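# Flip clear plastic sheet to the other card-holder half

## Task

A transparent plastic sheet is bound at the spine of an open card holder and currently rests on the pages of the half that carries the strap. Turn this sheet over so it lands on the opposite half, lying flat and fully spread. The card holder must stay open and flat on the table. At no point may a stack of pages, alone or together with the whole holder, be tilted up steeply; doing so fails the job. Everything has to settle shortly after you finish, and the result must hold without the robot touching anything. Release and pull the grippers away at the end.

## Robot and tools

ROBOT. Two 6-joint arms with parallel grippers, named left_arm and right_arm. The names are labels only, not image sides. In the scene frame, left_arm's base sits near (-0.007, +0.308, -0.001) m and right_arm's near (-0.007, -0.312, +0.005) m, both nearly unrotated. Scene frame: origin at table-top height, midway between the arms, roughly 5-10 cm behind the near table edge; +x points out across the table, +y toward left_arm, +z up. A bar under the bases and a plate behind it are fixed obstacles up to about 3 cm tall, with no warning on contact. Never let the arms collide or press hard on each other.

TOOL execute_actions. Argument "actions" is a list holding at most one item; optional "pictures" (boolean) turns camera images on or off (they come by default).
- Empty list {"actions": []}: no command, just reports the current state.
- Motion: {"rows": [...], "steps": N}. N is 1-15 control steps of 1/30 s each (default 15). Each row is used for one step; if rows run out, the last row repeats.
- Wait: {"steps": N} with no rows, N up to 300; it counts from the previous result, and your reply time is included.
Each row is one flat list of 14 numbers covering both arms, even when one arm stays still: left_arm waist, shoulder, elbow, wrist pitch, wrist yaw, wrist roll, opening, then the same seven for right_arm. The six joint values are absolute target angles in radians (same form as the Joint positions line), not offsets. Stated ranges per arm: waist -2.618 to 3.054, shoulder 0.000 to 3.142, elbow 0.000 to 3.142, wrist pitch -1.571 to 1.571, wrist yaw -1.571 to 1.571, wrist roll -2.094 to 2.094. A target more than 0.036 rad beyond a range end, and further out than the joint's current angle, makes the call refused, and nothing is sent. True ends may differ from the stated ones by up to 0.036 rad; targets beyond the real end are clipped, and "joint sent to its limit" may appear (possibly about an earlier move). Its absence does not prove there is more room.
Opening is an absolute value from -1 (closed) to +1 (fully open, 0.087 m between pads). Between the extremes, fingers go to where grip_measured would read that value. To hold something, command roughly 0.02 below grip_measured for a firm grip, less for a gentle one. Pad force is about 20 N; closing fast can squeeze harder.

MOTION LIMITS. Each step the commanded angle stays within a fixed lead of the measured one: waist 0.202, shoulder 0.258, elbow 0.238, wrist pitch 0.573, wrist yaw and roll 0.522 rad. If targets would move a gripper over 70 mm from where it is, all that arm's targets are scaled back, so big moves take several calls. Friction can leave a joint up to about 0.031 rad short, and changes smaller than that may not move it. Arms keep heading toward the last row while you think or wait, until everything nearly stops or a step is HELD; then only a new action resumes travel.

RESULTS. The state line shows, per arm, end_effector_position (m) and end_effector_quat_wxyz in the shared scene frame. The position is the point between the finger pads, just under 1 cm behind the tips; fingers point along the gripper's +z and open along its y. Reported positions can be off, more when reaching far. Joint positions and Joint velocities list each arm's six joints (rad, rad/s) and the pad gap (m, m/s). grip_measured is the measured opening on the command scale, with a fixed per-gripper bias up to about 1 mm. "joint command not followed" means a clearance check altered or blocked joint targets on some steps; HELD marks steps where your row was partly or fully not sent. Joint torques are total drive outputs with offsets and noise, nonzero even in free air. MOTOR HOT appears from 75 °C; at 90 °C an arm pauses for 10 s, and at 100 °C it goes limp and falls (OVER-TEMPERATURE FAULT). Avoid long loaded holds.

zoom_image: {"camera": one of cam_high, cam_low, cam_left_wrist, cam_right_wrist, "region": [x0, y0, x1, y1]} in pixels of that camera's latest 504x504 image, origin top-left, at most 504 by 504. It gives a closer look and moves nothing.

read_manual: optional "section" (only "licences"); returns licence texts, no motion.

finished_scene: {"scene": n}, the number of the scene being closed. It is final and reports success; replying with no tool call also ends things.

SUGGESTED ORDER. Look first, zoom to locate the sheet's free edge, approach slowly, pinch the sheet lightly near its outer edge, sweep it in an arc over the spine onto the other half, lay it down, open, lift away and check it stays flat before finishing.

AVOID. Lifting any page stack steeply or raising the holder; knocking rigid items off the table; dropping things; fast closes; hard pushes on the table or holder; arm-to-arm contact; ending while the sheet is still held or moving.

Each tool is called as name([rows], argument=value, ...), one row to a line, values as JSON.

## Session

execute_actions(actions=[])

Scene clock: 0.00 s of 4800.00 s.
left_arm: end_effector_position=(+0.3772, +0.3521, +0.3557) grip_measured=+1.000 end_effector_quat_wxyz=(+0.705, -0.044, +0.708, +0.007) | right_arm: end_effector_position=(+0.3671, -0.3367, +0.3679) grip_measured=+1.000 end_effector_quat_wxyz=(+0.708, +0.027, +0.705, -0.040)
Joint positions: left_arm=[-0.005  1.046  1.046  0.005 -0.009 -0.003  0.087] | right_arm=[-0.014  1.061  1.041 -0.006  0.01   0.004  0.087]
Joint velocities: left_arm=[ 0.007 -0.007 -0.002 -0.051 -0.037 -0.007  0.   ] | right_arm=[ 0.002 -0.002 -0.012 -0.022 -0.066  0.037  0.   ]
Joint torques (N m, as the arm reports them, + toward a larger angle): no reading

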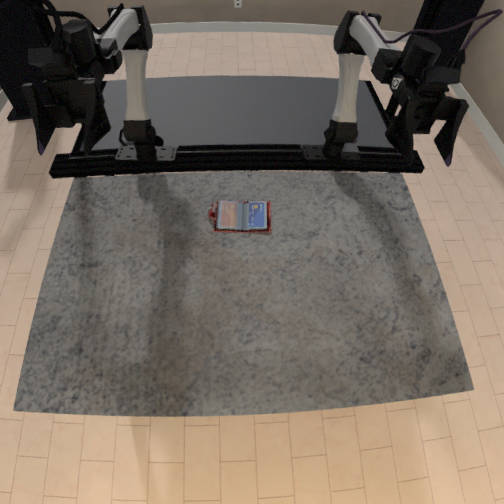

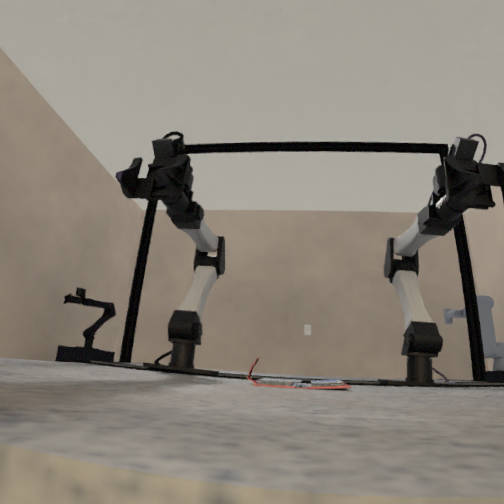

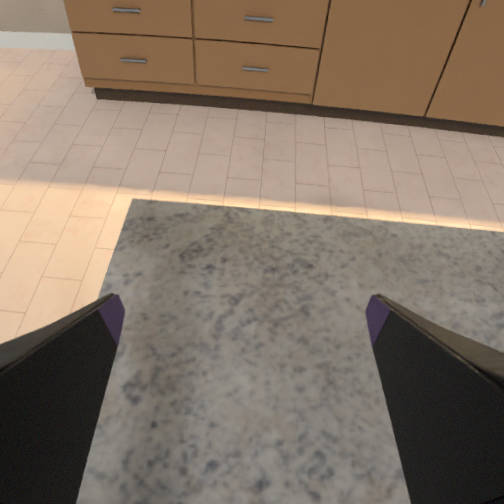

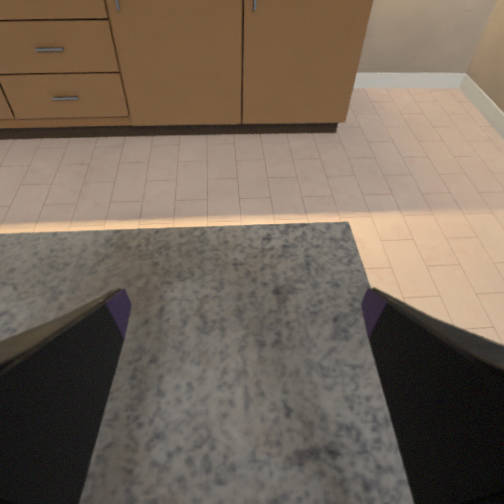

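execute_actions([
  {"rows":[[0,1.046,1.046,0,0,0,1,1.02,1.08,0.14,0.37,0,-1.57,-0.44]]},
], pictures=false)

execute_actions([
  {"steps":70},
])

Scene clock: 5.90 s of 4800.00 s.
left_arm: end_effector_position=(+0.3772, +0.3521, +0.3557) grip_measured=+1.000 end_effector_quat_wxyz=(+0.705, -0.044, +0.708, +0.007) | right_arm: end_effector_position=(+0.2131, -0.1246, +0.0389) grip_measured=-0.440 end_effector_quat_wxyz=(-0.448, +0.772, -0.437, +0.111)
Joint positions: left_arm=[-0.005  1.046  1.046  0.005 -0.009 -0.003  0.087] | right_arm=[ 0.907  1.074  0.149  0.312 -0.001 -1.254  0.025]
Joint velocities: left_arm=[-0.007  0.002  0.022 -0.037 -0.051 -0.007  0.   ] | right_arm=[ 2.     0.09  -0.574 -0.198 -0.212 -2.088 -0.001]
Joint torques (N m, as the arm reports them, + toward a larger angle): left_arm=[ 0.34 -2.43  6.74  1.71 -0.01 -0.05] | right_arm=[-0.99 -1.57  8.58  2.67  0.11  0.04]
Steps of this call (steps 1 to 90: nothing new was sent; then 2.40 s passed at rest; steps 91 to 105: all 15 steps of this action). Readings (joint positions):
91: left_arm=[-0.005 1.046 1.046 0.005 -0.009 -0.003] | right_arm=[0.013 1.059 1.002 0.066 0.024 -0.072]
92: left_arm=[-0.005 1.046 1.046 0.005 -0.009 -0.003] | right_arm=[0.077 1.052 0.938 0.154 0.025 -0.171]
94: left_arm=[-0.005 1.046 1.046 0.005 -0.009 -0.003] | right_arm=[0.210 1.055 0.807 0.235 0.016 -0.341]
98: left_arm=[-0.005 1.046 1.046 0.005 -0.009 -0.003] | right_arm=[0.442 1.066 0.546 0.292 0.008 -0.653]
105: the state above

Scene clock: 8.23 s of 4800.00 s.
left_arm: end_effector_position=(+0.3772, +0.3521, +0.3557) grip_measured=+1.000 end_effector_quat_wxyz=(+0.705, -0.044, +0.708, +0.007) | right_arm: end_effector_position=(+0.1985, -0.0956, +0.0507) grip_measured=-0.440 end_effector_quat_wxyz=(-0.445, +0.841, -0.267, +0.157)
Joint positions: left_arm=[-0.005  1.046  1.046  0.005 -0.009 -0.003  0.087] | right_arm=[ 1.01   1.076  0.134  0.355 -0.008 -1.562  0.025]
Joint velocities: left_arm=[-0.012  0.012 -0.002 -0.037 -0.022  0.007  0.   ] | right_arm=[-0.002  0.002 -0.017 -0.007 -0.022 -0.022 -0.001]
Joint torques (N m, as the arm reports them, + toward a larger angle): left_arm=[ 0.34 -2.43  6.71  1.69  0.01 -0.03] | right_arm=[ 0.36 -1.29  6.8   2.    0.04 -0.06]
Steps of this call (steps 1 to 45: the robot went on to your last target; steps 46 to 70: nothing new was sent). Readings (joint positions):
1: left_arm=[-0.005 1.046 1.046 0.005 -0.009 -0.003] | right_arm=[0.963 1.076 0.136 0.309 -0.007 -1.317]
2: left_arm=[-0.005 1.046 1.046 0.005 -0.009 -0.003] | right_arm=[0.993 1.076 0.134 0.310 -0.010 -1.367]
4: left_arm=[-0.005 1.046 1.046 0.005 -0.009 -0.003] | right_arm=[1.010 1.076 0.134 0.327 -0.011 -1.438]
8: left_arm=[-0.005 1.046 1.046 0.005 -0.009 -0.003] | right_arm=[1.010 1.076 0.134 0.344 -0.009 -1.512]
70: the state above
All arms were judged still, so your last target was given up. Only a new action makes them travel on or press farther. Fingers that are still opening or closing keep moving.

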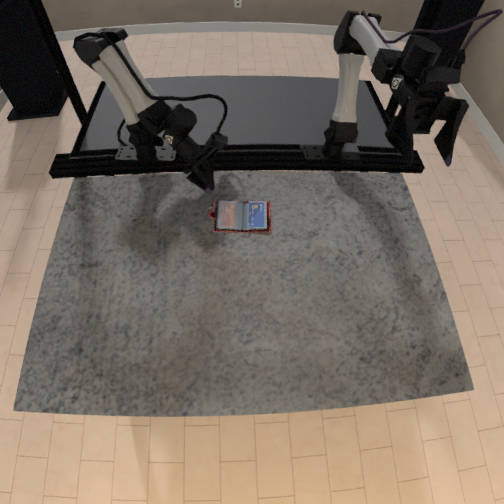

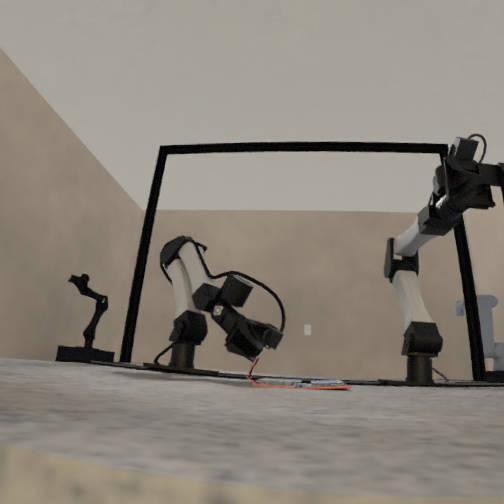

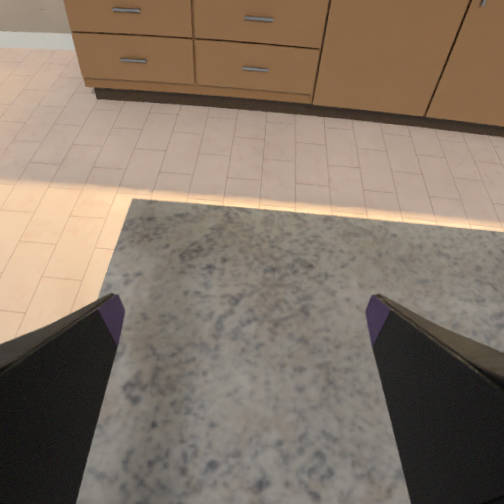

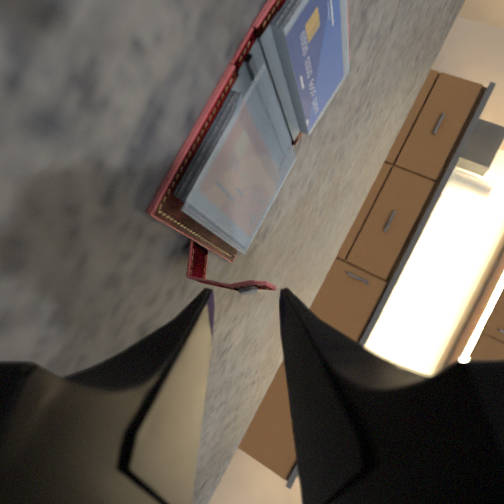

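execute_actions([
  {"rows":[[0,1.046,1.046,0,0,0,1,1.02,1.15,0.14,0.5,0,-1.57,-0.44],[0,1.046,1.046,0,0,0,1,1.02,1.2,0.14,0.6,0,-1.57,-0.44],[0,1.046,1.046,0,0,0,1,1.02,1.25,0.14,0.6,0,-1.57,-0.44],[0,1.046,1.046,0,0,0,1,1.02,1.3,0.14,0.6,0,-1.57,-0.44],[0,1.046,1.046,0,0,0,1,1.02,1.35,0.14,0.6,0,-1.57,-0.44]]},
], pictures=false)

execute_actions([
  {"steps":15},
])

zoom_image(camera="cam_high", region=[190, 170, 280, 240])

Scene clock: 14.80 s of 4800.00 s.
left_arm: end_effector_position=(+0.3772, +0.3521, +0.3557) grip_measured=+1.000 end_effector_quat_wxyz=(+0.705, -0.044, +0.708, +0.007) | right_arm: end_effector_position=(+0.2049, -0.0888, +0.0214) grip_measured=-0.440 end_effector_quat_wxyz=(-0.426, +0.850, -0.270, +0.151)
Joint positions: left_arm=[-0.005  1.046  1.046  0.005 -0.009 -0.003  0.087] | right_arm=[ 1.01   1.34   0.134  0.574 -0.008 -1.563  0.025]
Joint velocities: left_arm=[-0.002 -0.022  0.002  0.007  0.007 -0.022  0.   ] | right_arm=[ 0.007 -0.007 -0.017  0.081 -0.051 -0.007 -0.   ]
Joint torques (N m, as the arm reports them, + toward a larger angle): left_arm=[ 0.29 -2.38  6.85  1.7   0.01 -0.05] | right_arm=[ 0.33 -1.94  5.68  1.95  0.03 -0.05]
Steps of this call (steps 1 to 90: nothing new was sent; then 3.07 s passed at rest; steps 91 to 105: all 15 steps of this action). Readings (joint positions):
91: left_arm=[-0.005 1.046 1.046 0.005 -0.009 -0.003] | right_arm=[1.010 1.084 0.134 0.371 -0.008 -1.563]
92: left_arm=[-0.005 1.046 1.046 0.005 -0.009 -0.003] | right_arm=[1.010 1.112 0.134 0.411 -0.008 -1.563]
94: left_arm=[-0.005 1.046 1.046 0.005 -0.009 -0.003] | right_arm=[1.010 1.196 0.134 0.488 -0.008 -1.563]
98: left_arm=[-0.005 1.046 1.046 0.005 -0.009 -0.003] | right_arm=[1.010 1.335 0.134 0.534 -0.008 -1.563]
105: the state above

Scene clock: 15.30 s of 4800.00 s.
left_arm: end_effector_position=(+0.3772, +0.3521, +0.3557) grip_measured=+1.000 end_effector_quat_wxyz=(+0.705, -0.044, +0.708, +0.007) | right_arm: end_effector_position=(+0.2058, -0.0875, +0.0235) grip_measured=-0.440 end_effector_quat_wxyz=(-0.430, +0.848, -0.269, +0.152)
Joint positions: left_arm=[-0.005  1.046  1.046  0.005 -0.009 -0.003  0.087] | right_arm=[ 1.01   1.34   0.134  0.584 -0.008 -1.563  0.025]
Joint velocities: left_arm=[-0.012  0.002  0.002  0.007 -0.051 -0.081  0.   ] | right_arm=[-0.017 -0.002 -0.012 -0.022 -0.007 -0.081 -0.002]
Joint torques (N m, as the arm reports them, + toward a larger angle): left_arm=[ 0.43 -2.46  6.73  1.75  0.04 -0.05] | right_arm=[ 0.35 -1.93  5.65  1.98  0.02 -0.05]
Steps of this call (steps 1 to 15: the robot went on to your last target). Readings (joint positions):
1: left_arm=[-0.005 1.046 1.046 0.005 -0.009 -0.003] | right_arm=[1.010 1.340 0.134 0.576 -0.008 -1.563]
2: left_arm=[-0.005 1.046 1.046 0.005 -0.009 -0.003] | right_arm=[1.010 1.340 0.134 0.578 -0.008 -1.563]
4: left_arm=[-0.005 1.046 1.046 0.005 -0.009 -0.003] | right_arm=[1.010 1.340 0.134 0.581 -0.008 -1.563]
8: left_arm=[-0.005 1.046 1.046 0.005 -0.009 -0.003] | right_arm=[1.010 1.340 0.134 0.583 -0.008 -1.563]
15: the state above

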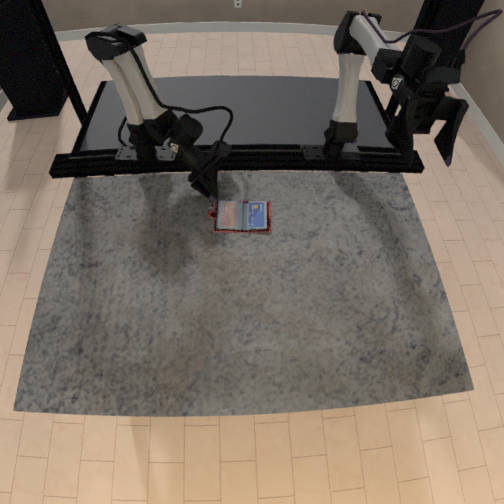

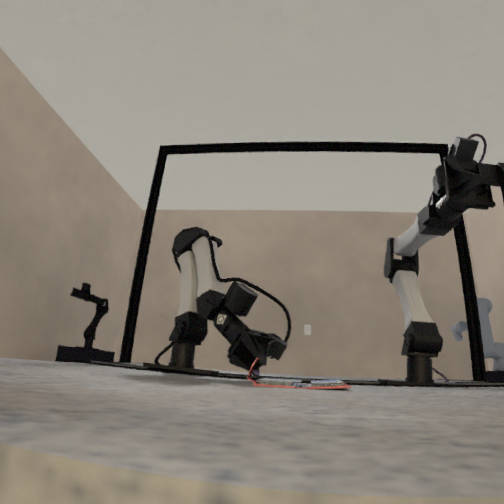

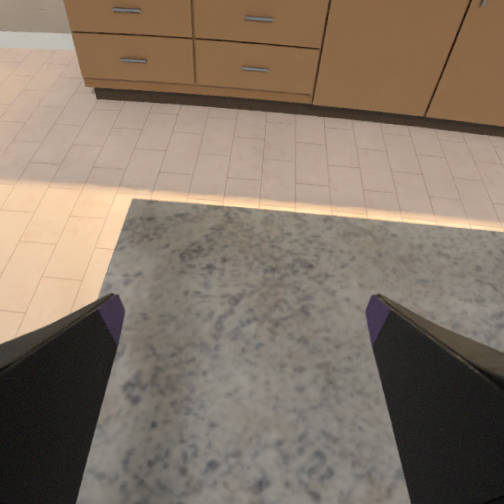

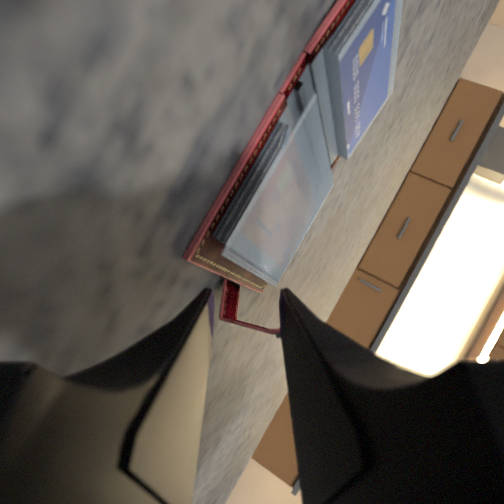

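Region (190, 170, 280, 240) of cam_high's 504x504 image, scaled by 5.600, with more detail than that image has.

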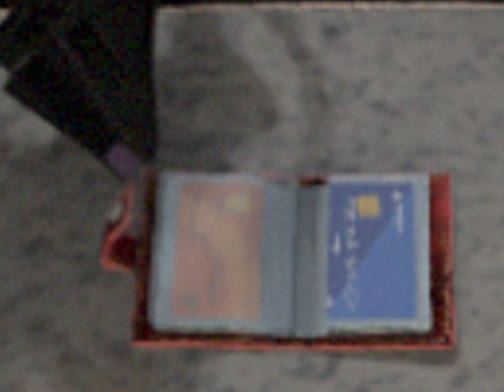

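execute_actions([
  {"rows":[[0,1.046,1.046,0,0,0,1,1.05,1.35,0.14,0.62,0,-1.57,-0.44],[0,1.046,1.046,0,0,0,1,1.05,1.35,0.14,0.64,0,-1.57,-0.44],[0,1.046,1.046,0,0,0,1,1.05,1.37,0.14,0.66,0,-1.57,-0.44],[0,1.046,1.046,0,0,0,1,1.05,1.385,0.14,0.68,0,-1.57,-0.44],[0,1.046,1.046,0,0,0,1,1.05,1.40,0.14,0.7,0,-1.57,-0.44],[0,1.046,1.046,0,0,0,1,1.05,1.415,0.14,0.71,0,-1.57,-0.44],[0,1.046,1.046,0,0,0,1,1.05,1.43,0.14,0.71,0,-1.57,-0.44],[0,1.046,1.046,0,0,0,1,1.05,1.445,0.14,0.71,0,-1.57,-0.44],[0,1.046,1.046,0,0,0,1,1.05,1.46,0.14,0.71,0,-1.57,-0.44]]},
], pictures=false)

execute_actions([
  {"steps":12},
])

zoom_image(camera="cam_right_wrist", region=[160, 200, 320, 360])

Scene clock: 24.50 s of 4800.00 s.
left_arm: end_effector_position=(+0.3772, +0.3521, +0.3557) grip_measured=+1.000 end_effector_quat_wxyz=(+0.705, -0.044, +0.708, +0.007) | right_arm: end_effector_position=(+0.2025, -0.0775, +0.0151) grip_measured=-0.440 end_effector_quat_wxyz=(-0.433, +0.852, -0.256, +0.148)
Joint positions: left_arm=[-0.005  1.046  1.046  0.005 -0.009 -0.003  0.087] | right_arm=[ 1.04   1.443  0.134  0.69  -0.006 -1.565  0.024]
Joint velocities: left_arm=[-0.027  0.017  0.007 -0.051 -0.051 -0.022  0.   ] | right_arm=[-0.002 -0.007 -0.002 -0.037 -0.051 -0.022 -0.   ]
Joint torques (N m, as the arm reports them, + toward a larger angle): left_arm=[ 0.38 -2.51  6.57  1.69  0.04 -0.05] | right_arm=[ 0.38 -1.84  5.17  1.98 -0.01 -0.04]
Steps of this call (steps 1 to 15: the robot went on to your last target; steps 16 to 90: nothing new was sent; then 5.70 s passed at rest; steps 91 to 105: all 15 steps of this action). Readings (joint positions):
91: left_arm=[-0.005 1.046 1.046 0.005 -0.009 -0.003] | right_arm=[1.015 1.340 0.134 0.587 -0.006 -1.563]
92: left_arm=[-0.005 1.046 1.046 0.005 -0.009 -0.003] | right_arm=[1.025 1.340 0.134 0.592 -0.006 -1.563]
94: left_arm=[-0.005 1.046 1.046 0.005 -0.009 -0.003] | right_arm=[1.037 1.348 0.134 0.615 -0.006 -1.563]
98: left_arm=[-0.005 1.046 1.046 0.005 -0.009 -0.003] | right_arm=[1.040 1.402 0.134 0.665 -0.006 -1.563]
105: the state above

Scene clock: 24.90 s of 4800.00 s.
left_arm: end_effector_position=(+0.3772, +0.3521, +0.3557) grip_measured=+1.000 end_effector_quat_wxyz=(+0.705, -0.044, +0.708, +0.007) | right_arm: end_effector_position=(+0.2028, -0.0771, +0.0159) grip_measured=-0.440 end_effector_quat_wxyz=(-0.434, +0.851, -0.256, +0.148)
Joint positions: left_arm=[-0.005  1.046  1.046  0.005 -0.009 -0.003  0.087] | right_arm=[ 1.04   1.443  0.134  0.694 -0.006 -1.565  0.024]
Joint velocities: left_arm=[ 0.012  0.012 -0.012  0.051 -0.007 -0.051  0.   ] | right_arm=[ 0.017  0.012  0.007 -0.066  0.007  0.007 -0.001]
Joint torques (N m, as the arm reports them, + toward a larger angle): left_arm=[ 0.44 -2.56  6.71  1.67 -0.02 -0.08] | right_arm=[ 0.39 -1.83  5.18  1.97  0.   -0.03]
Steps of this call (steps 1 to 12: the robot went on to your last target). Readings (joint positions):
1: left_arm=[-0.005 1.046 1.046 0.005 -0.009 -0.003] | right_arm=[1.040 1.443 0.134 0.691 -0.006 -1.565]
2: left_arm=[-0.005 1.046 1.046 0.005 -0.009 -0.003] | right_arm=[1.040 1.443 0.134 0.692 -0.006 -1.565]
4: left_arm=[-0.005 1.046 1.046 0.005 -0.009 -0.003] | right_arm=[1.040 1.443 0.134 0.693 -0.006 -1.565]
8: left_arm=[-0.005 1.046 1.046 0.005 -0.009 -0.003] | right_arm=[1.040 1.443 0.134 0.694 -0.006 -1.565]
12: the state above

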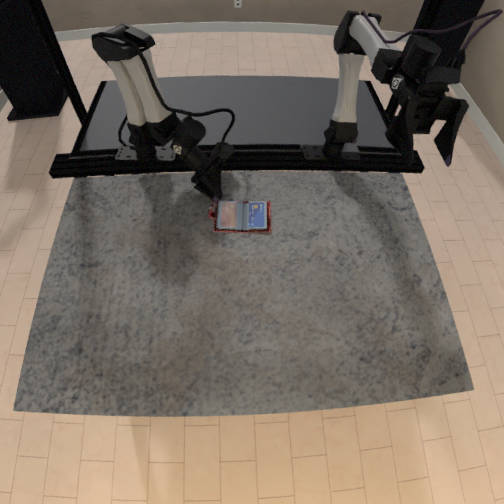

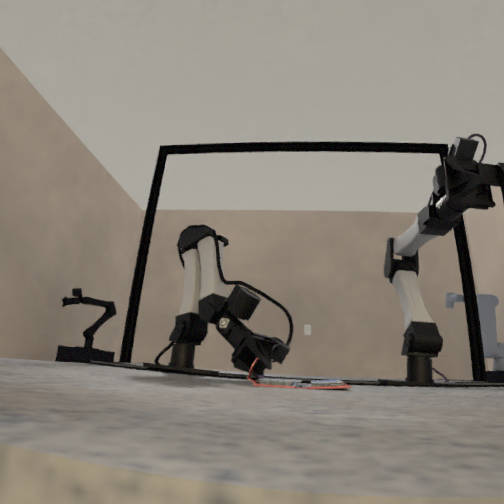

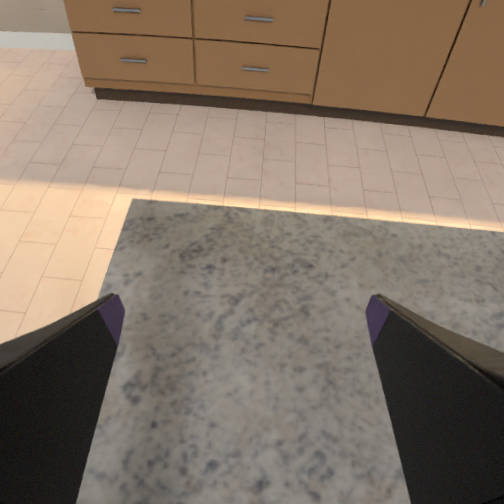

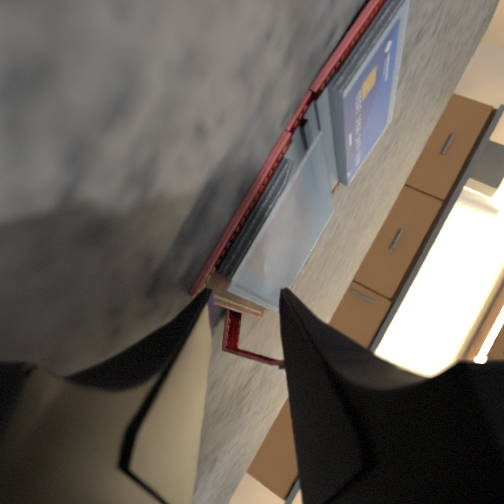

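Region (160, 200, 320, 360) of cam_right_wrist's 504x504 image, scaled by 3.150, with more detail than that image has.

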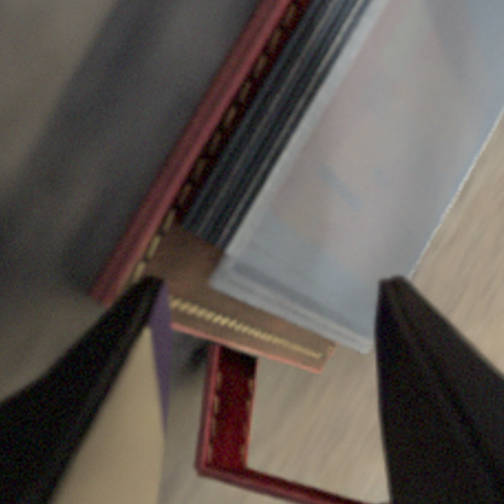

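execute_actions([
  {"rows":[[0,1.046,1.046,0,0,0,1,1.05,1.49,0.185,0.71,0,-1.57,-0.44]]},
])

zoom_image(camera="cam_right_wrist", region=[160, 200, 320, 360])

Scene clock: 29.67 s of 4800.00 s.
left_arm: end_effector_position=(+0.3772, +0.3521, +0.3557) grip_measured=+1.000 end_effector_quat_wxyz=(+0.705, -0.044, +0.708, +0.007) | right_arm: end_effector_position=(+0.2078, -0.0696, +0.0179) grip_measured=-0.440 end_effector_quat_wxyz=(-0.436, +0.850, -0.255, +0.149)
Joint positions: left_arm=[-0.005  1.046  1.046  0.005 -0.009 -0.003  0.087] | right_arm=[ 1.04   1.473  0.167  0.696 -0.006 -1.565  0.024]
Joint velocities: left_arm=[ 0.007 -0.022 -0.012  0.139 -0.066  0.037  0.   ] | right_arm=[ 0.002  0.007 -0.002  0.007 -0.051  0.007 -0.   ]
Joint torques (N m, as the arm reports them, + toward a larger angle): left_arm=[ 0.45 -2.38  6.79  1.71  0.   -0.06] | right_arm=[ 0.37 -2.12  6.32  1.96  0.   -0.03]
Steps of this call (steps 1 to 15: the robot went on to your last target; steps 16 to 90: nothing new was sent; then 1.27 s passed at rest; steps 91 to 105: all 15 steps of this action). Readings (joint positions):
91: left_arm=[-0.005 1.046 1.046 0.005 -0.009 -0.003] | right_arm=[1.040 1.447 0.138 0.695 -0.006 -1.565]
92: left_arm=[-0.005 1.046 1.046 0.005 -0.009 -0.003] | right_arm=[1.040 1.458 0.147 0.695 -0.006 -1.565]
94: left_arm=[-0.005 1.046 1.046 0.005 -0.009 -0.003] | right_arm=[1.040 1.471 0.162 0.695 -0.006 -1.565]
98: left_arm=[-0.005 1.046 1.046 0.005 -0.009 -0.003] | right_arm=[1.040 1.473 0.167 0.696 -0.006 -1.565]
105: the state above

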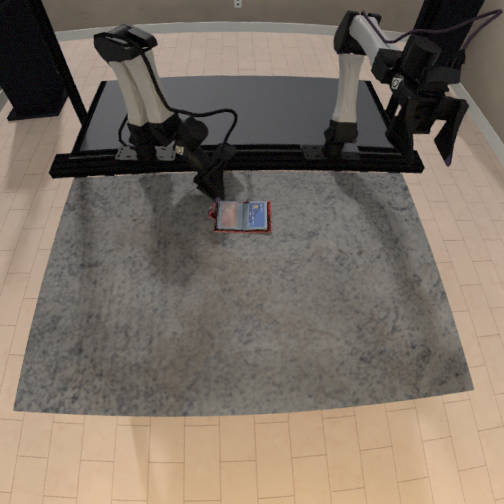

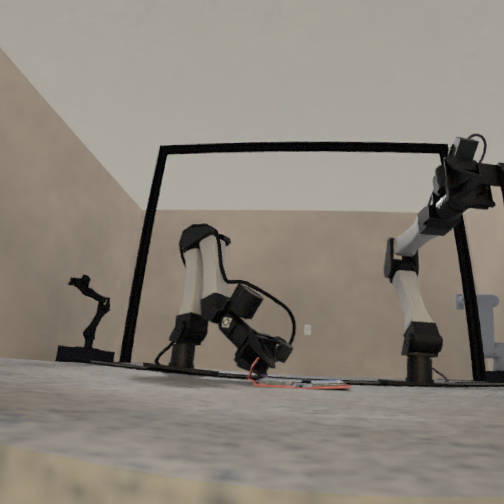

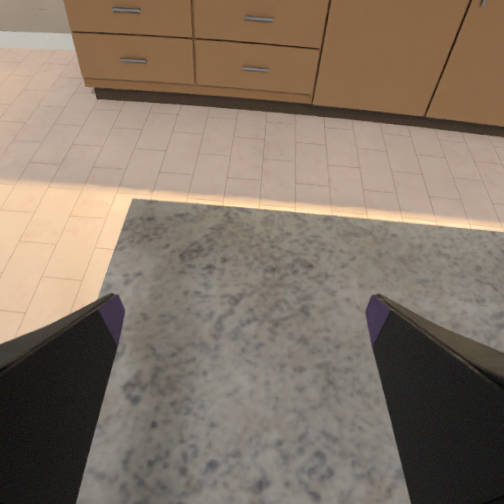

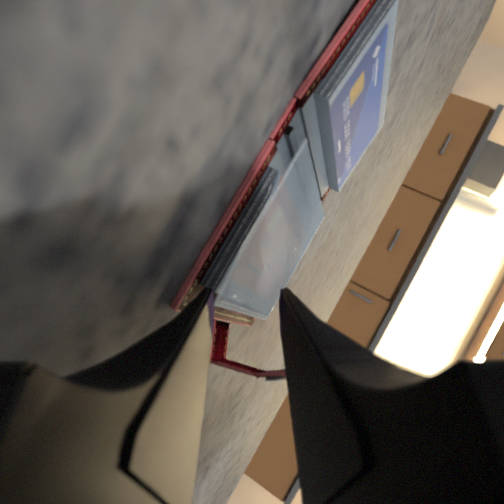

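Region (160, 200, 320, 360) of cam_right_wrist's 504x504 image, scaled by 3.150, with more detail than that image has.

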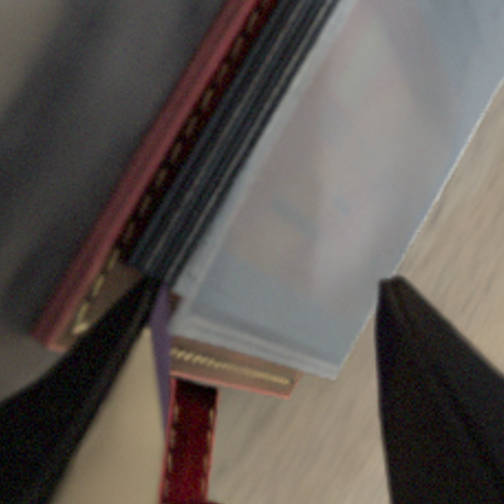

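Close slowly.

execute_actions([
  {"rows":[[0,1.046,1.046,0,0,0,1,1.05,1.49,0.185,0.71,0,-1.57,-0.49],[0,1.046,1.046,0,0,0,1,1.05,1.49,0.185,0.71,0,-1.57,-0.54],[0,1.046,1.046,0,0,0,1,1.05,1.49,0.185,0.71,0,-1.57,-0.59],[0,1.046,1.046,0,0,0,1,1.05,1.49,0.185,0.71,0,-1.57,-0.64],[0,1.046,1.046,0,0,0,1,1.05,1.49,0.185,0.71,0,-1.57,-0.69],[0,1.046,1.046,0,0,0,1,1.05,1.49,0.185,0.71,0,-1.57,-0.74],[0,1.046,1.046,0,0,0,1,1.05,1.49,0.185,0.71,0,-1.57,-0.79],[0,1.046,1.046,0,0,0,1,1.05,1.49,0.185,0.71,0,-1.57,-0.84],[0,1.046,1.046,0,0,0,1,1.05,1.49,0.185,0.71,0,-1.57,-0.89],[0,1.046,1.046,0,0,0,1,1.05,1.49,0.185,0.71,0,-1.57,-0.94],[0,1.046,1.046,0,0,0,1,1.05,1.49,0.185,0.71,0,-1.57,-1]]},
])

Scene clock: 35.50 s of 4800.00 s.
left_arm: end_effector_position=(+0.3772, +0.3521, +0.3557) grip_measured=+1.000 end_effector_quat_wxyz=(+0.705, -0.044, +0.708, +0.007) | right_arm: end_effector_position=(+0.2078, -0.0696, +0.0179) grip_measured=-0.998 end_effector_quat_wxyz=(-0.436, +0.850, -0.255, +0.149)
Joint positions: left_arm=[-0.005  1.046  1.046  0.005 -0.009 -0.003  0.087] | right_arm=[ 1.04   1.473  0.167  0.696 -0.006 -1.565  0.   ]
Joint velocities: left_arm=[-0.007 -0.002 -0.007  0.007  0.066 -0.037  0.   ] | right_arm=[ 0.017  0.002  0.007 -0.081 -0.051 -0.022  0.   ]
Joint torques (N m, as the arm reports them, + toward a larger angle): left_arm=[ 0.29 -2.49  6.84  1.73 -0.01 -0.04] | right_arm=[ 0.37 -2.12  6.28  1.96  0.01 -0.04]
Steps of this call (steps 1 to 15: the robot went on to your last target; steps 16 to 90: nothing new was sent; then 2.33 s passed at rest; steps 91 to 105: all 15 steps of this action). Readings (joint positions):
91: left_arm=[-0.005 1.046 1.046 0.005 -0.009 -0.003] | right_arm=[1.040 1.473 0.167 0.696 -0.006 -1.565]
92: left_arm=[-0.005 1.046 1.046 0.005 -0.009 -0.003] | right_arm=[1.040 1.473 0.167 0.696 -0.006 -1.565]
94: left_arm=[-0.005 1.046 1.046 0.005 -0.009 -0.003] | right_arm=[1.040 1.473 0.167 0.696 -0.006 -1.565]
98: left_arm=[-0.005 1.046 1.046 0.005 -0.009 -0.003] | right_arm=[1.040 1.473 0.167 0.696 -0.006 -1.565]
105: the state above

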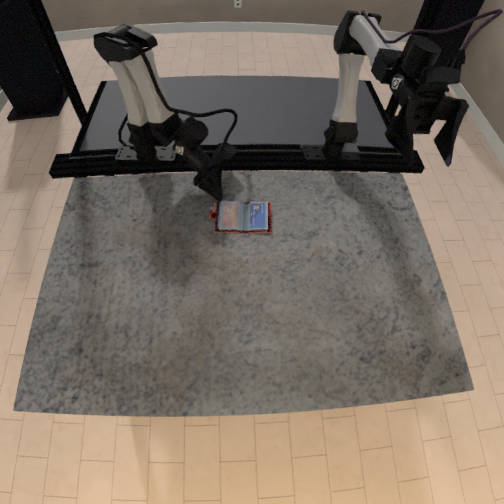

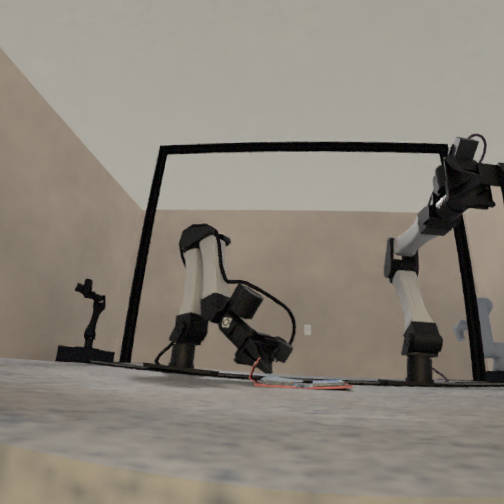

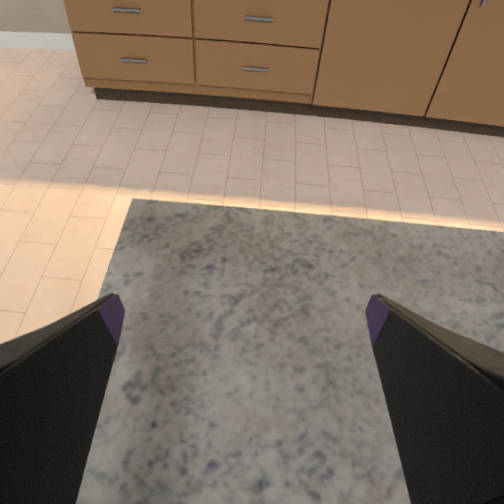

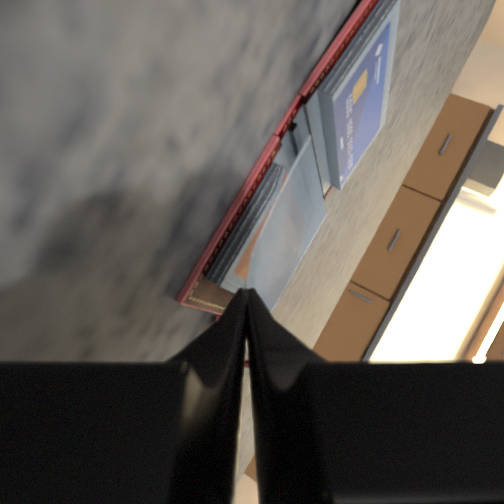

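execute_actions([
  {"rows":[[0,1.046,1.046,0,0,0,1,1.06,1.48,0.2,0.71,0,-1.57,-1],[0,1.046,1.046,0,0,0,1,1.07,1.48,0.215,0.71,0,-1.57,-1],[0,1.046,1.046,0,0,0,1,1.08,1.48,0.23,0.71,0,-1.57,-1],[0,1.046,1.046,0,0,0,1,1.09,1.48,0.245,0.71,0,-1.57,-1],[0,1.046,1.046,0,0,0,1,1.10,1.48,0.26,0.71,0,-1.57,-1],[0,1.046,1.046,0,0,0,1,1.11,1.48,0.275,0.71,0,-1.57,-1],[0,1.046,1.046,0,0,0,1,1.12,1.48,0.29,0.71,0,-1.57,-1],[0,1.046,1.046,0,0,0,1,1.13,1.48,0.305,0.71,0,-1.57,-1],[0,1.046,1.046,0,0,0,1,1.14,1.49,0.32,0.71,0,-1.57,-1],[0,1.046,1.046,0,0,0,1,1.15,1.5,0.335,0.71,0,-1.57,-1]]},
], pictures=false)

execute_actions([
  {"rows":[[0,1.046,1.046,0,0,0,1,1.156,1.525,0.355,0.71,0,-1.57,-1],[0,1.046,1.046,0,0,0,1,1.162,1.55,0.373,0.71,0,-1.57,-1],[0,1.046,1.046,0,0,0,1,1.168,1.575,0.39,0.71,0,-1.57,-1],[0,1.046,1.046,0,0,0,1,1.174,1.6,0.408,0.71,0,-1.57,-1],[0,1.046,1.046,0,0,0,1,1.18,1.625,0.426,0.71,0,-1.57,-1],[0,1.046,1.046,0,0,0,1,1.186,1.65,0.444,0.71,0,-1.57,-1],[0,1.046,1.046,0,0,0,1,1.192,1.675,0.462,0.71,0,-1.57,-1],[0,1.046,1.046,0,0,0,1,1.198,1.7,0.48,0.71,0,-1.57,-1],[0,1.046,1.046,0,0,0,1,1.205,1.73,0.505,0.71,0,-1.57,-1]]},
])

Scene clock: 48.27 s of 4800.00 s.
left_arm: end_effector_position=(+0.3772, +0.3521, +0.3557) grip_measured=+1.000 end_effector_quat_wxyz=(+0.705, -0.044, +0.708, +0.007) | right_arm: end_effector_position=(+0.2060, -0.0028, +0.0681) grip_measured=-0.998 end_effector_quat_wxyz=(-0.504, +0.827, -0.203, +0.142)
Joint positions: left_arm=[-0.005  1.046  1.046  0.005 -0.009 -0.003  0.087] | right_arm=[ 1.141  1.483  0.319  0.703 -0.003 -1.565  0.   ]
Joint velocities: left_arm=[-0.007 -0.012  0.002 -0.022 -0.022 -0.066  0.   ] | right_arm=[-0.007  0.042  0.012  0.037 -0.037  0.007 -0.   ]
Joint torques (N m, as the arm reports them, + toward a larger angle): left_arm=[ 0.39 -2.29  6.8   1.75 -0.02  0.  ] | right_arm=[ 0.29 -3.02  6.76  1.99 -0.01 -0.04]
Steps of this call (steps 1 to 15: the robot went on to your last target; steps 16 to 90: nothing new was sent; then 9.27 s passed at rest; steps 91 to 105: all 15 steps of this action). Readings (joint positions):
91: left_arm=[-0.005 1.046 1.046 0.005 -0.009 -0.003] | right_arm=[1.041 1.473 0.168 0.696 -0.005 -1.565]
92: left_arm=[-0.005 1.046 1.046 0.005 -0.009 -0.003] | right_arm=[1.046 1.473 0.173 0.696 -0.004 -1.565]
94: left_arm=[-0.005 1.046 1.046 0.005 -0.009 -0.003] | right_arm=[1.063 1.473 0.195 0.696 -0.004 -1.565]
98: left_arm=[-0.005 1.046 1.046 0.005 -0.009 -0.003] | right_arm=[1.103 1.473 0.261 0.697 -0.004 -1.565]
105: the state above

Scene clock: 48.77 s of 4800.00 s.
left_arm: end_effector_position=(+0.3772, +0.3521, +0.3557) grip_measured=+1.000 end_effector_quat_wxyz=(+0.705, -0.044, +0.708, +0.007) | right_arm: end_effector_position=(+0.2064, +0.0432, +0.0395) grip_measured=-0.998 end_effector_quat_wxyz=(-0.477, +0.850, -0.185, +0.122)
Joint positions: left_arm=[-0.005  1.046  1.046  0.005 -0.009 -0.003  0.087] | right_arm=[ 1.196  1.719  0.485  0.703 -0.003 -1.565  0.   ]
Joint velocities: left_arm=[-0.012  0.007  0.002 -0.037  0.051 -0.051  0.   ] | right_arm=[-0.007 -0.002 -0.027 -0.022  0.037 -0.022 -0.001]
Joint torques (N m, as the arm reports them, + toward a larger angle): left_arm=[ 0.44 -2.52  6.65  1.7  -0.02 -0.03] | right_arm=[ 0.24 -4.87  6.89  1.96 -0.04 -0.04]
Steps of this call (steps 1 to 15: all 15 steps of this action). Readings (joint positions):
1: left_arm=[-0.005 1.046 1.046 0.005 -0.009 -0.003] | right_arm=[1.142 1.487 0.321 0.703 -0.003 -1.565]
2: left_arm=[-0.005 1.046 1.046 0.005 -0.009 -0.003] | right_arm=[1.144 1.499 0.329 0.703 -0.003 -1.565]
4: left_arm=[-0.005 1.046 1.046 0.005 -0.009 -0.003] | right_arm=[1.154 1.541 0.359 0.703 -0.003 -1.565]
8: left_arm=[-0.005 1.046 1.046 0.005 -0.009 -0.003] | right_arm=[1.177 1.643 0.432 0.703 -0.003 -1.565]
15: the state above

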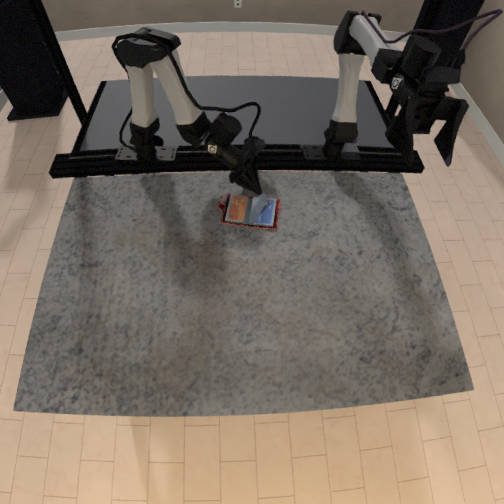

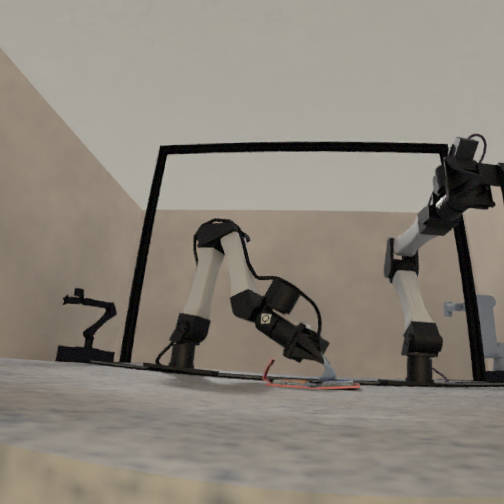

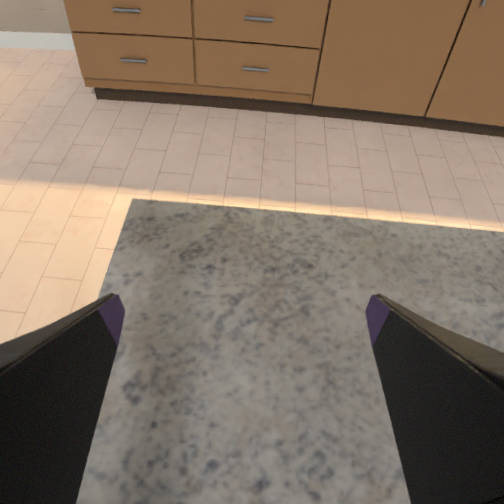

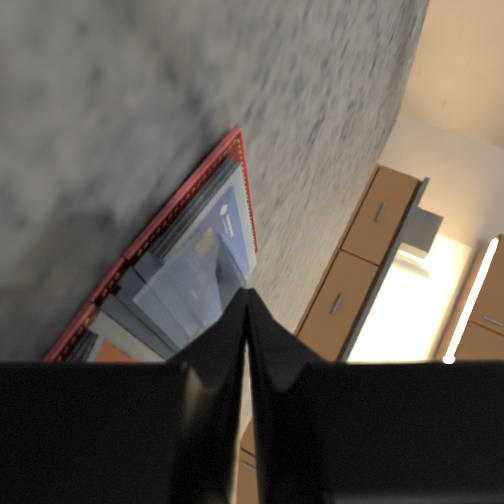

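execute_actions([
  {"rows":[[0,1.046,1.046,0,0,0,1,1.22,1.76,0.54,0.71,0,-1.57,-1],[0,1.046,1.046,0,0,0,1,1.23,1.79,0.57,0.71,0,-1.57,-1]],"steps":10},
], pictures=false)

execute_actions([
  {"rows":[[0,1.046,1.046,0,0,0,1,1.23,1.79,0.57,0.71,0,-1.57,-0.6]]},
], pictures=false)

execute_actions([
  {"rows":[[0,1.046,1.046,0,0,0,1,1.1,1.2,0.5,0.5,0,-1.57,-0.6]]},
], pictures=false)

execute_actions([
  {"steps":25},
])

zoom_image(camera="cam_high", region=[205, 175, 295, 245])

Scene clock: 53.83 s of 4800.00 s.
left_arm: end_effector_position=(+0.3772, +0.3521, +0.3557) grip_measured=+1.000 end_effector_quat_wxyz=(+0.705, -0.044, +0.708, +0.007) | right_arm: end_effector_position=(+0.2047, +0.0650, +0.0395) grip_measured=-0.998 end_effector_quat_wxyz=(-0.482, +0.851, -0.174, +0.117)
Joint positions: left_arm=[-0.005  1.046  1.046  0.005 -0.009 -0.003  0.087] | right_arm=[ 1.222  1.776  0.551  0.702 -0.001 -1.565  0.   ]
Joint velocities: left_arm=[ 0.007  0.002 -0.002 -0.066 -0.022  0.022  0.   ] | right_arm=[-0.002 -0.002  0.032  0.081 -0.007 -0.007 -0.001]
Joint torques (N m, as the arm reports them, + toward a larger angle): left_arm=[ 0.57 -2.45  6.76  1.74  0.   -0.09] | right_arm=[ 0.21 -5.18  6.7   1.98 -0.06 -0.03]
Steps of this call (steps 1 to 15: the robot went on to your last target; steps 16 to 90: nothing new was sent; then 1.73 s passed at rest; steps 91 to 100: all 10 steps of this action). Readings (joint positions):
91: left_arm=[-0.005 1.046 1.046 0.005 -0.009 -0.003] | right_arm=[1.198 1.722 0.489 0.702 -0.002 -1.565]
92: left_arm=[-0.005 1.046 1.046 0.005 -0.009 -0.003] | right_arm=[1.203 1.735 0.504 0.702 -0.001 -1.565]
94: left_arm=[-0.005 1.046 1.046 0.005 -0.009 -0.003] | right_arm=[1.215 1.766 0.539 0.702 -0.001 -1.565]
98: left_arm=[-0.005 1.046 1.046 0.005 -0.009 -0.003] | right_arm=[1.222 1.776 0.551 0.702 -0.001 -1.565]
100: the state above

Scene clock: 54.33 s of 4800.00 s.
left_arm: end_effector_position=(+0.3772, +0.3521, +0.3557) grip_measured=+1.000 end_effector_quat_wxyz=(+0.705, -0.044, +0.708, +0.007) | right_arm: end_effector_position=(+0.2047, +0.0650, +0.0395) grip_measured=-0.600 end_effector_quat_wxyz=(-0.482, +0.851, -0.174, +0.117)
Joint positions: left_arm=[-0.005  1.046  1.046  0.005 -0.009 -0.003  0.087] | right_arm=[ 1.222  1.776  0.551  0.702 -0.001 -1.565  0.017]
Joint velocities: left_arm=[-0.007 -0.017  0.007 -0.007  0.022  0.081  0.   ] | right_arm=[ 0.002  0.002 -0.007  0.066  0.007 -0.022  0.001]
Joint torques (N m, as the arm reports them, + toward a larger angle): left_arm=[ 0.24 -2.48  6.68  1.69  0.01 -0.04] | right_arm=[ 0.19 -5.19  6.71  1.98 -0.05 -0.04]
Steps of this call (steps 1 to 15: all 15 steps of this action). Readings (joint positions):
1: left_arm=[-0.005 1.046 1.046 0.005 -0.009 -0.003] | right_arm=[1.222 1.776 0.551 0.702 -0.001 -1.565]
2: left_arm=[-0.005 1.046 1.046 0.005 -0.009 -0.003] | right_arm=[1.222 1.776 0.551 0.702 -0.001 -1.565]
4: left_arm=[-0.005 1.046 1.046 0.005 -0.009 -0.003] | right_arm=[1.222 1.776 0.551 0.702 -0.001 -1.565]
8: left_arm=[-0.005 1.046 1.046 0.005 -0.009 -0.003] | right_arm=[1.222 1.776 0.551 0.702 -0.001 -1.565]
15: the state above

Scene clock: 54.83 s of 4800.00 s.
left_arm: end_effector_position=(+0.3772, +0.3521, +0.3557) grip_measured=+1.000 end_effector_quat_wxyz=(+0.705, -0.044, +0.708, +0.007) | right_arm: end_effector_position=(+0.2247, +0.0133, +0.2187) grip_measured=-0.600 end_effector_quat_wxyz=(-0.624, +0.735, -0.191, +0.184)
Joint positions: left_arm=[-0.005  1.046  1.046  0.005 -0.009 -0.003  0.087] | right_arm=[ 1.106  1.186  0.509  0.528  0.001 -1.566  0.017]
Joint velocities: left_arm=[ 0.012 -0.007  0.007 -0.007 -0.007 -0.081  0.   ] | right_arm=[ 0.002  0.007 -0.017 -0.154 -0.007  0.081 -0.001]
Joint torques (N m, as the arm reports them, + toward a larger angle): left_arm=[ 0.42 -2.47  6.86  1.67  0.03 -0.05] | right_arm=[-0.74 -2.19  6.49  1.89 -0.04 -0.01]
Steps of this call (steps 1 to 15: all 15 steps of this action). Readings (joint positions):
1: left_arm=[-0.005 1.046 1.046 0.005 -0.009 -0.003] | right_arm=[1.210 1.745 0.547 0.666 -0.007 -1.565]
2: left_arm=[-0.005 1.046 1.046 0.005 -0.009 -0.003] | right_arm=[1.182 1.676 0.526 0.614 -0.009 -1.566]
4: left_arm=[-0.005 1.046 1.046 0.005 -0.009 -0.003] | right_arm=[1.123 1.509 0.505 0.555 -0.003 -1.566]
8: left_arm=[-0.005 1.046 1.046 0.005 -0.009 -0.003] | right_arm=[1.106 1.221 0.507 0.551 0.001 -1.566]
15: the state above

Scene clock: 55.67 s of 4800.00 s.
left_arm: end_effector_position=(+0.3772, +0.3521, +0.3557) grip_measured=+1.000 end_effector_quat_wxyz=(+0.705, -0.044, +0.708, +0.007) | right_arm: end_effector_position=(+0.2245, +0.0128, +0.2152) grip_measured=-0.600 end_effector_quat_wxyz=(-0.619, +0.740, -0.192, +0.183)
Joint positions: left_arm=[-0.005  1.046  1.046  0.005 -0.009 -0.003  0.087] | right_arm=[ 1.106  1.186  0.509  0.514  0.001 -1.566  0.017]
Joint velocities: left_arm=[-0.017 -0.007 -0.007  0.022 -0.081 -0.007  0.   ] | right_arm=[ 0.012  0.002 -0.012 -0.066 -0.037 -0.022 -0.001]
Joint torques (N m, as the arm reports them, + toward a larger angle): left_arm=[ 0.39 -2.33  6.62  1.74 -0.03 -0.04] | right_arm=[-0.73 -2.21  6.48  1.87 -0.03 -0.02]
Steps of this call (steps 1 to 25: the robot went on to your last target). Readings (joint positions):
1: left_arm=[-0.005 1.046 1.046 0.005 -0.009 -0.003] | right_arm=[1.106 1.186 0.509 0.525 0.001 -1.566]
2: left_arm=[-0.005 1.046 1.046 0.005 -0.009 -0.003] | right_arm=[1.106 1.186 0.509 0.522 0.001 -1.566]
4: left_arm=[-0.005 1.046 1.046 0.005 -0.009 -0.003] | right_arm=[1.106 1.186 0.509 0.519 0.001 -1.566]
8: left_arm=[-0.005 1.046 1.046 0.005 -0.009 -0.003] | right_arm=[1.106 1.186 0.509 0.516 0.001 -1.566]
25: the state above

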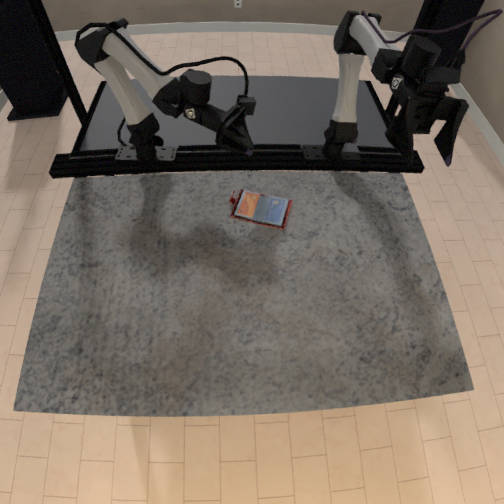

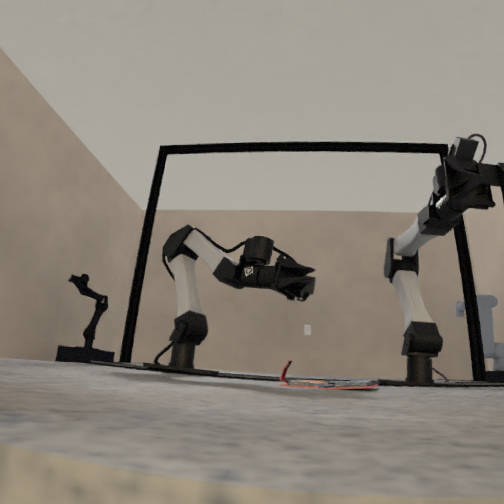

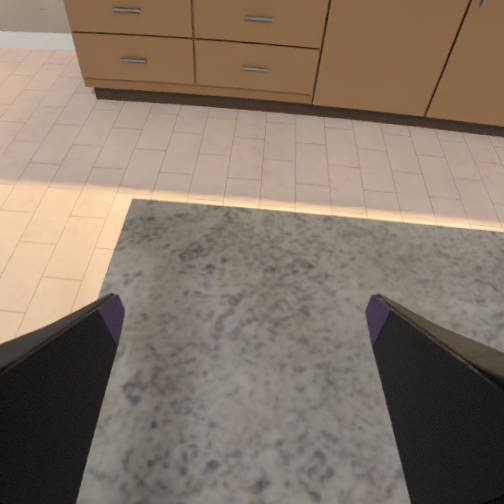

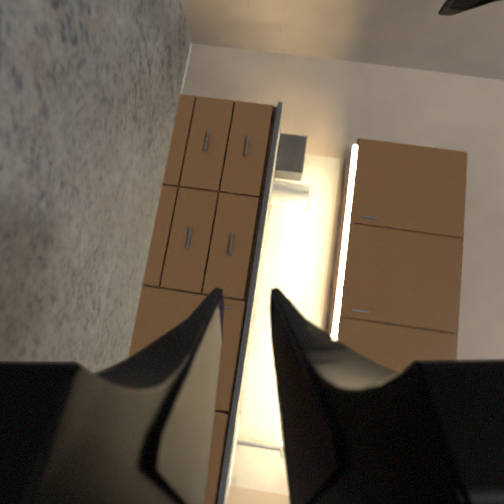

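Region (205, 175, 295, 245) of cam_high's 504x504 image, scaled by 5.600, with more detail than that image has.

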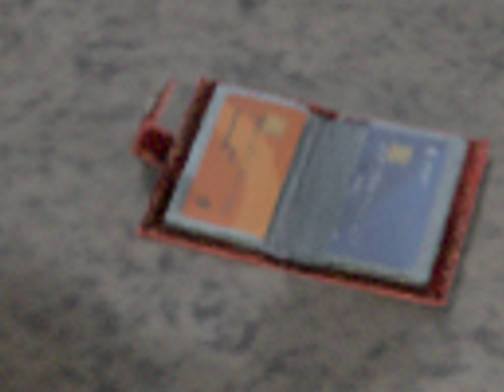

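finished_scene(scene=2)

The scene is finished: the task was done.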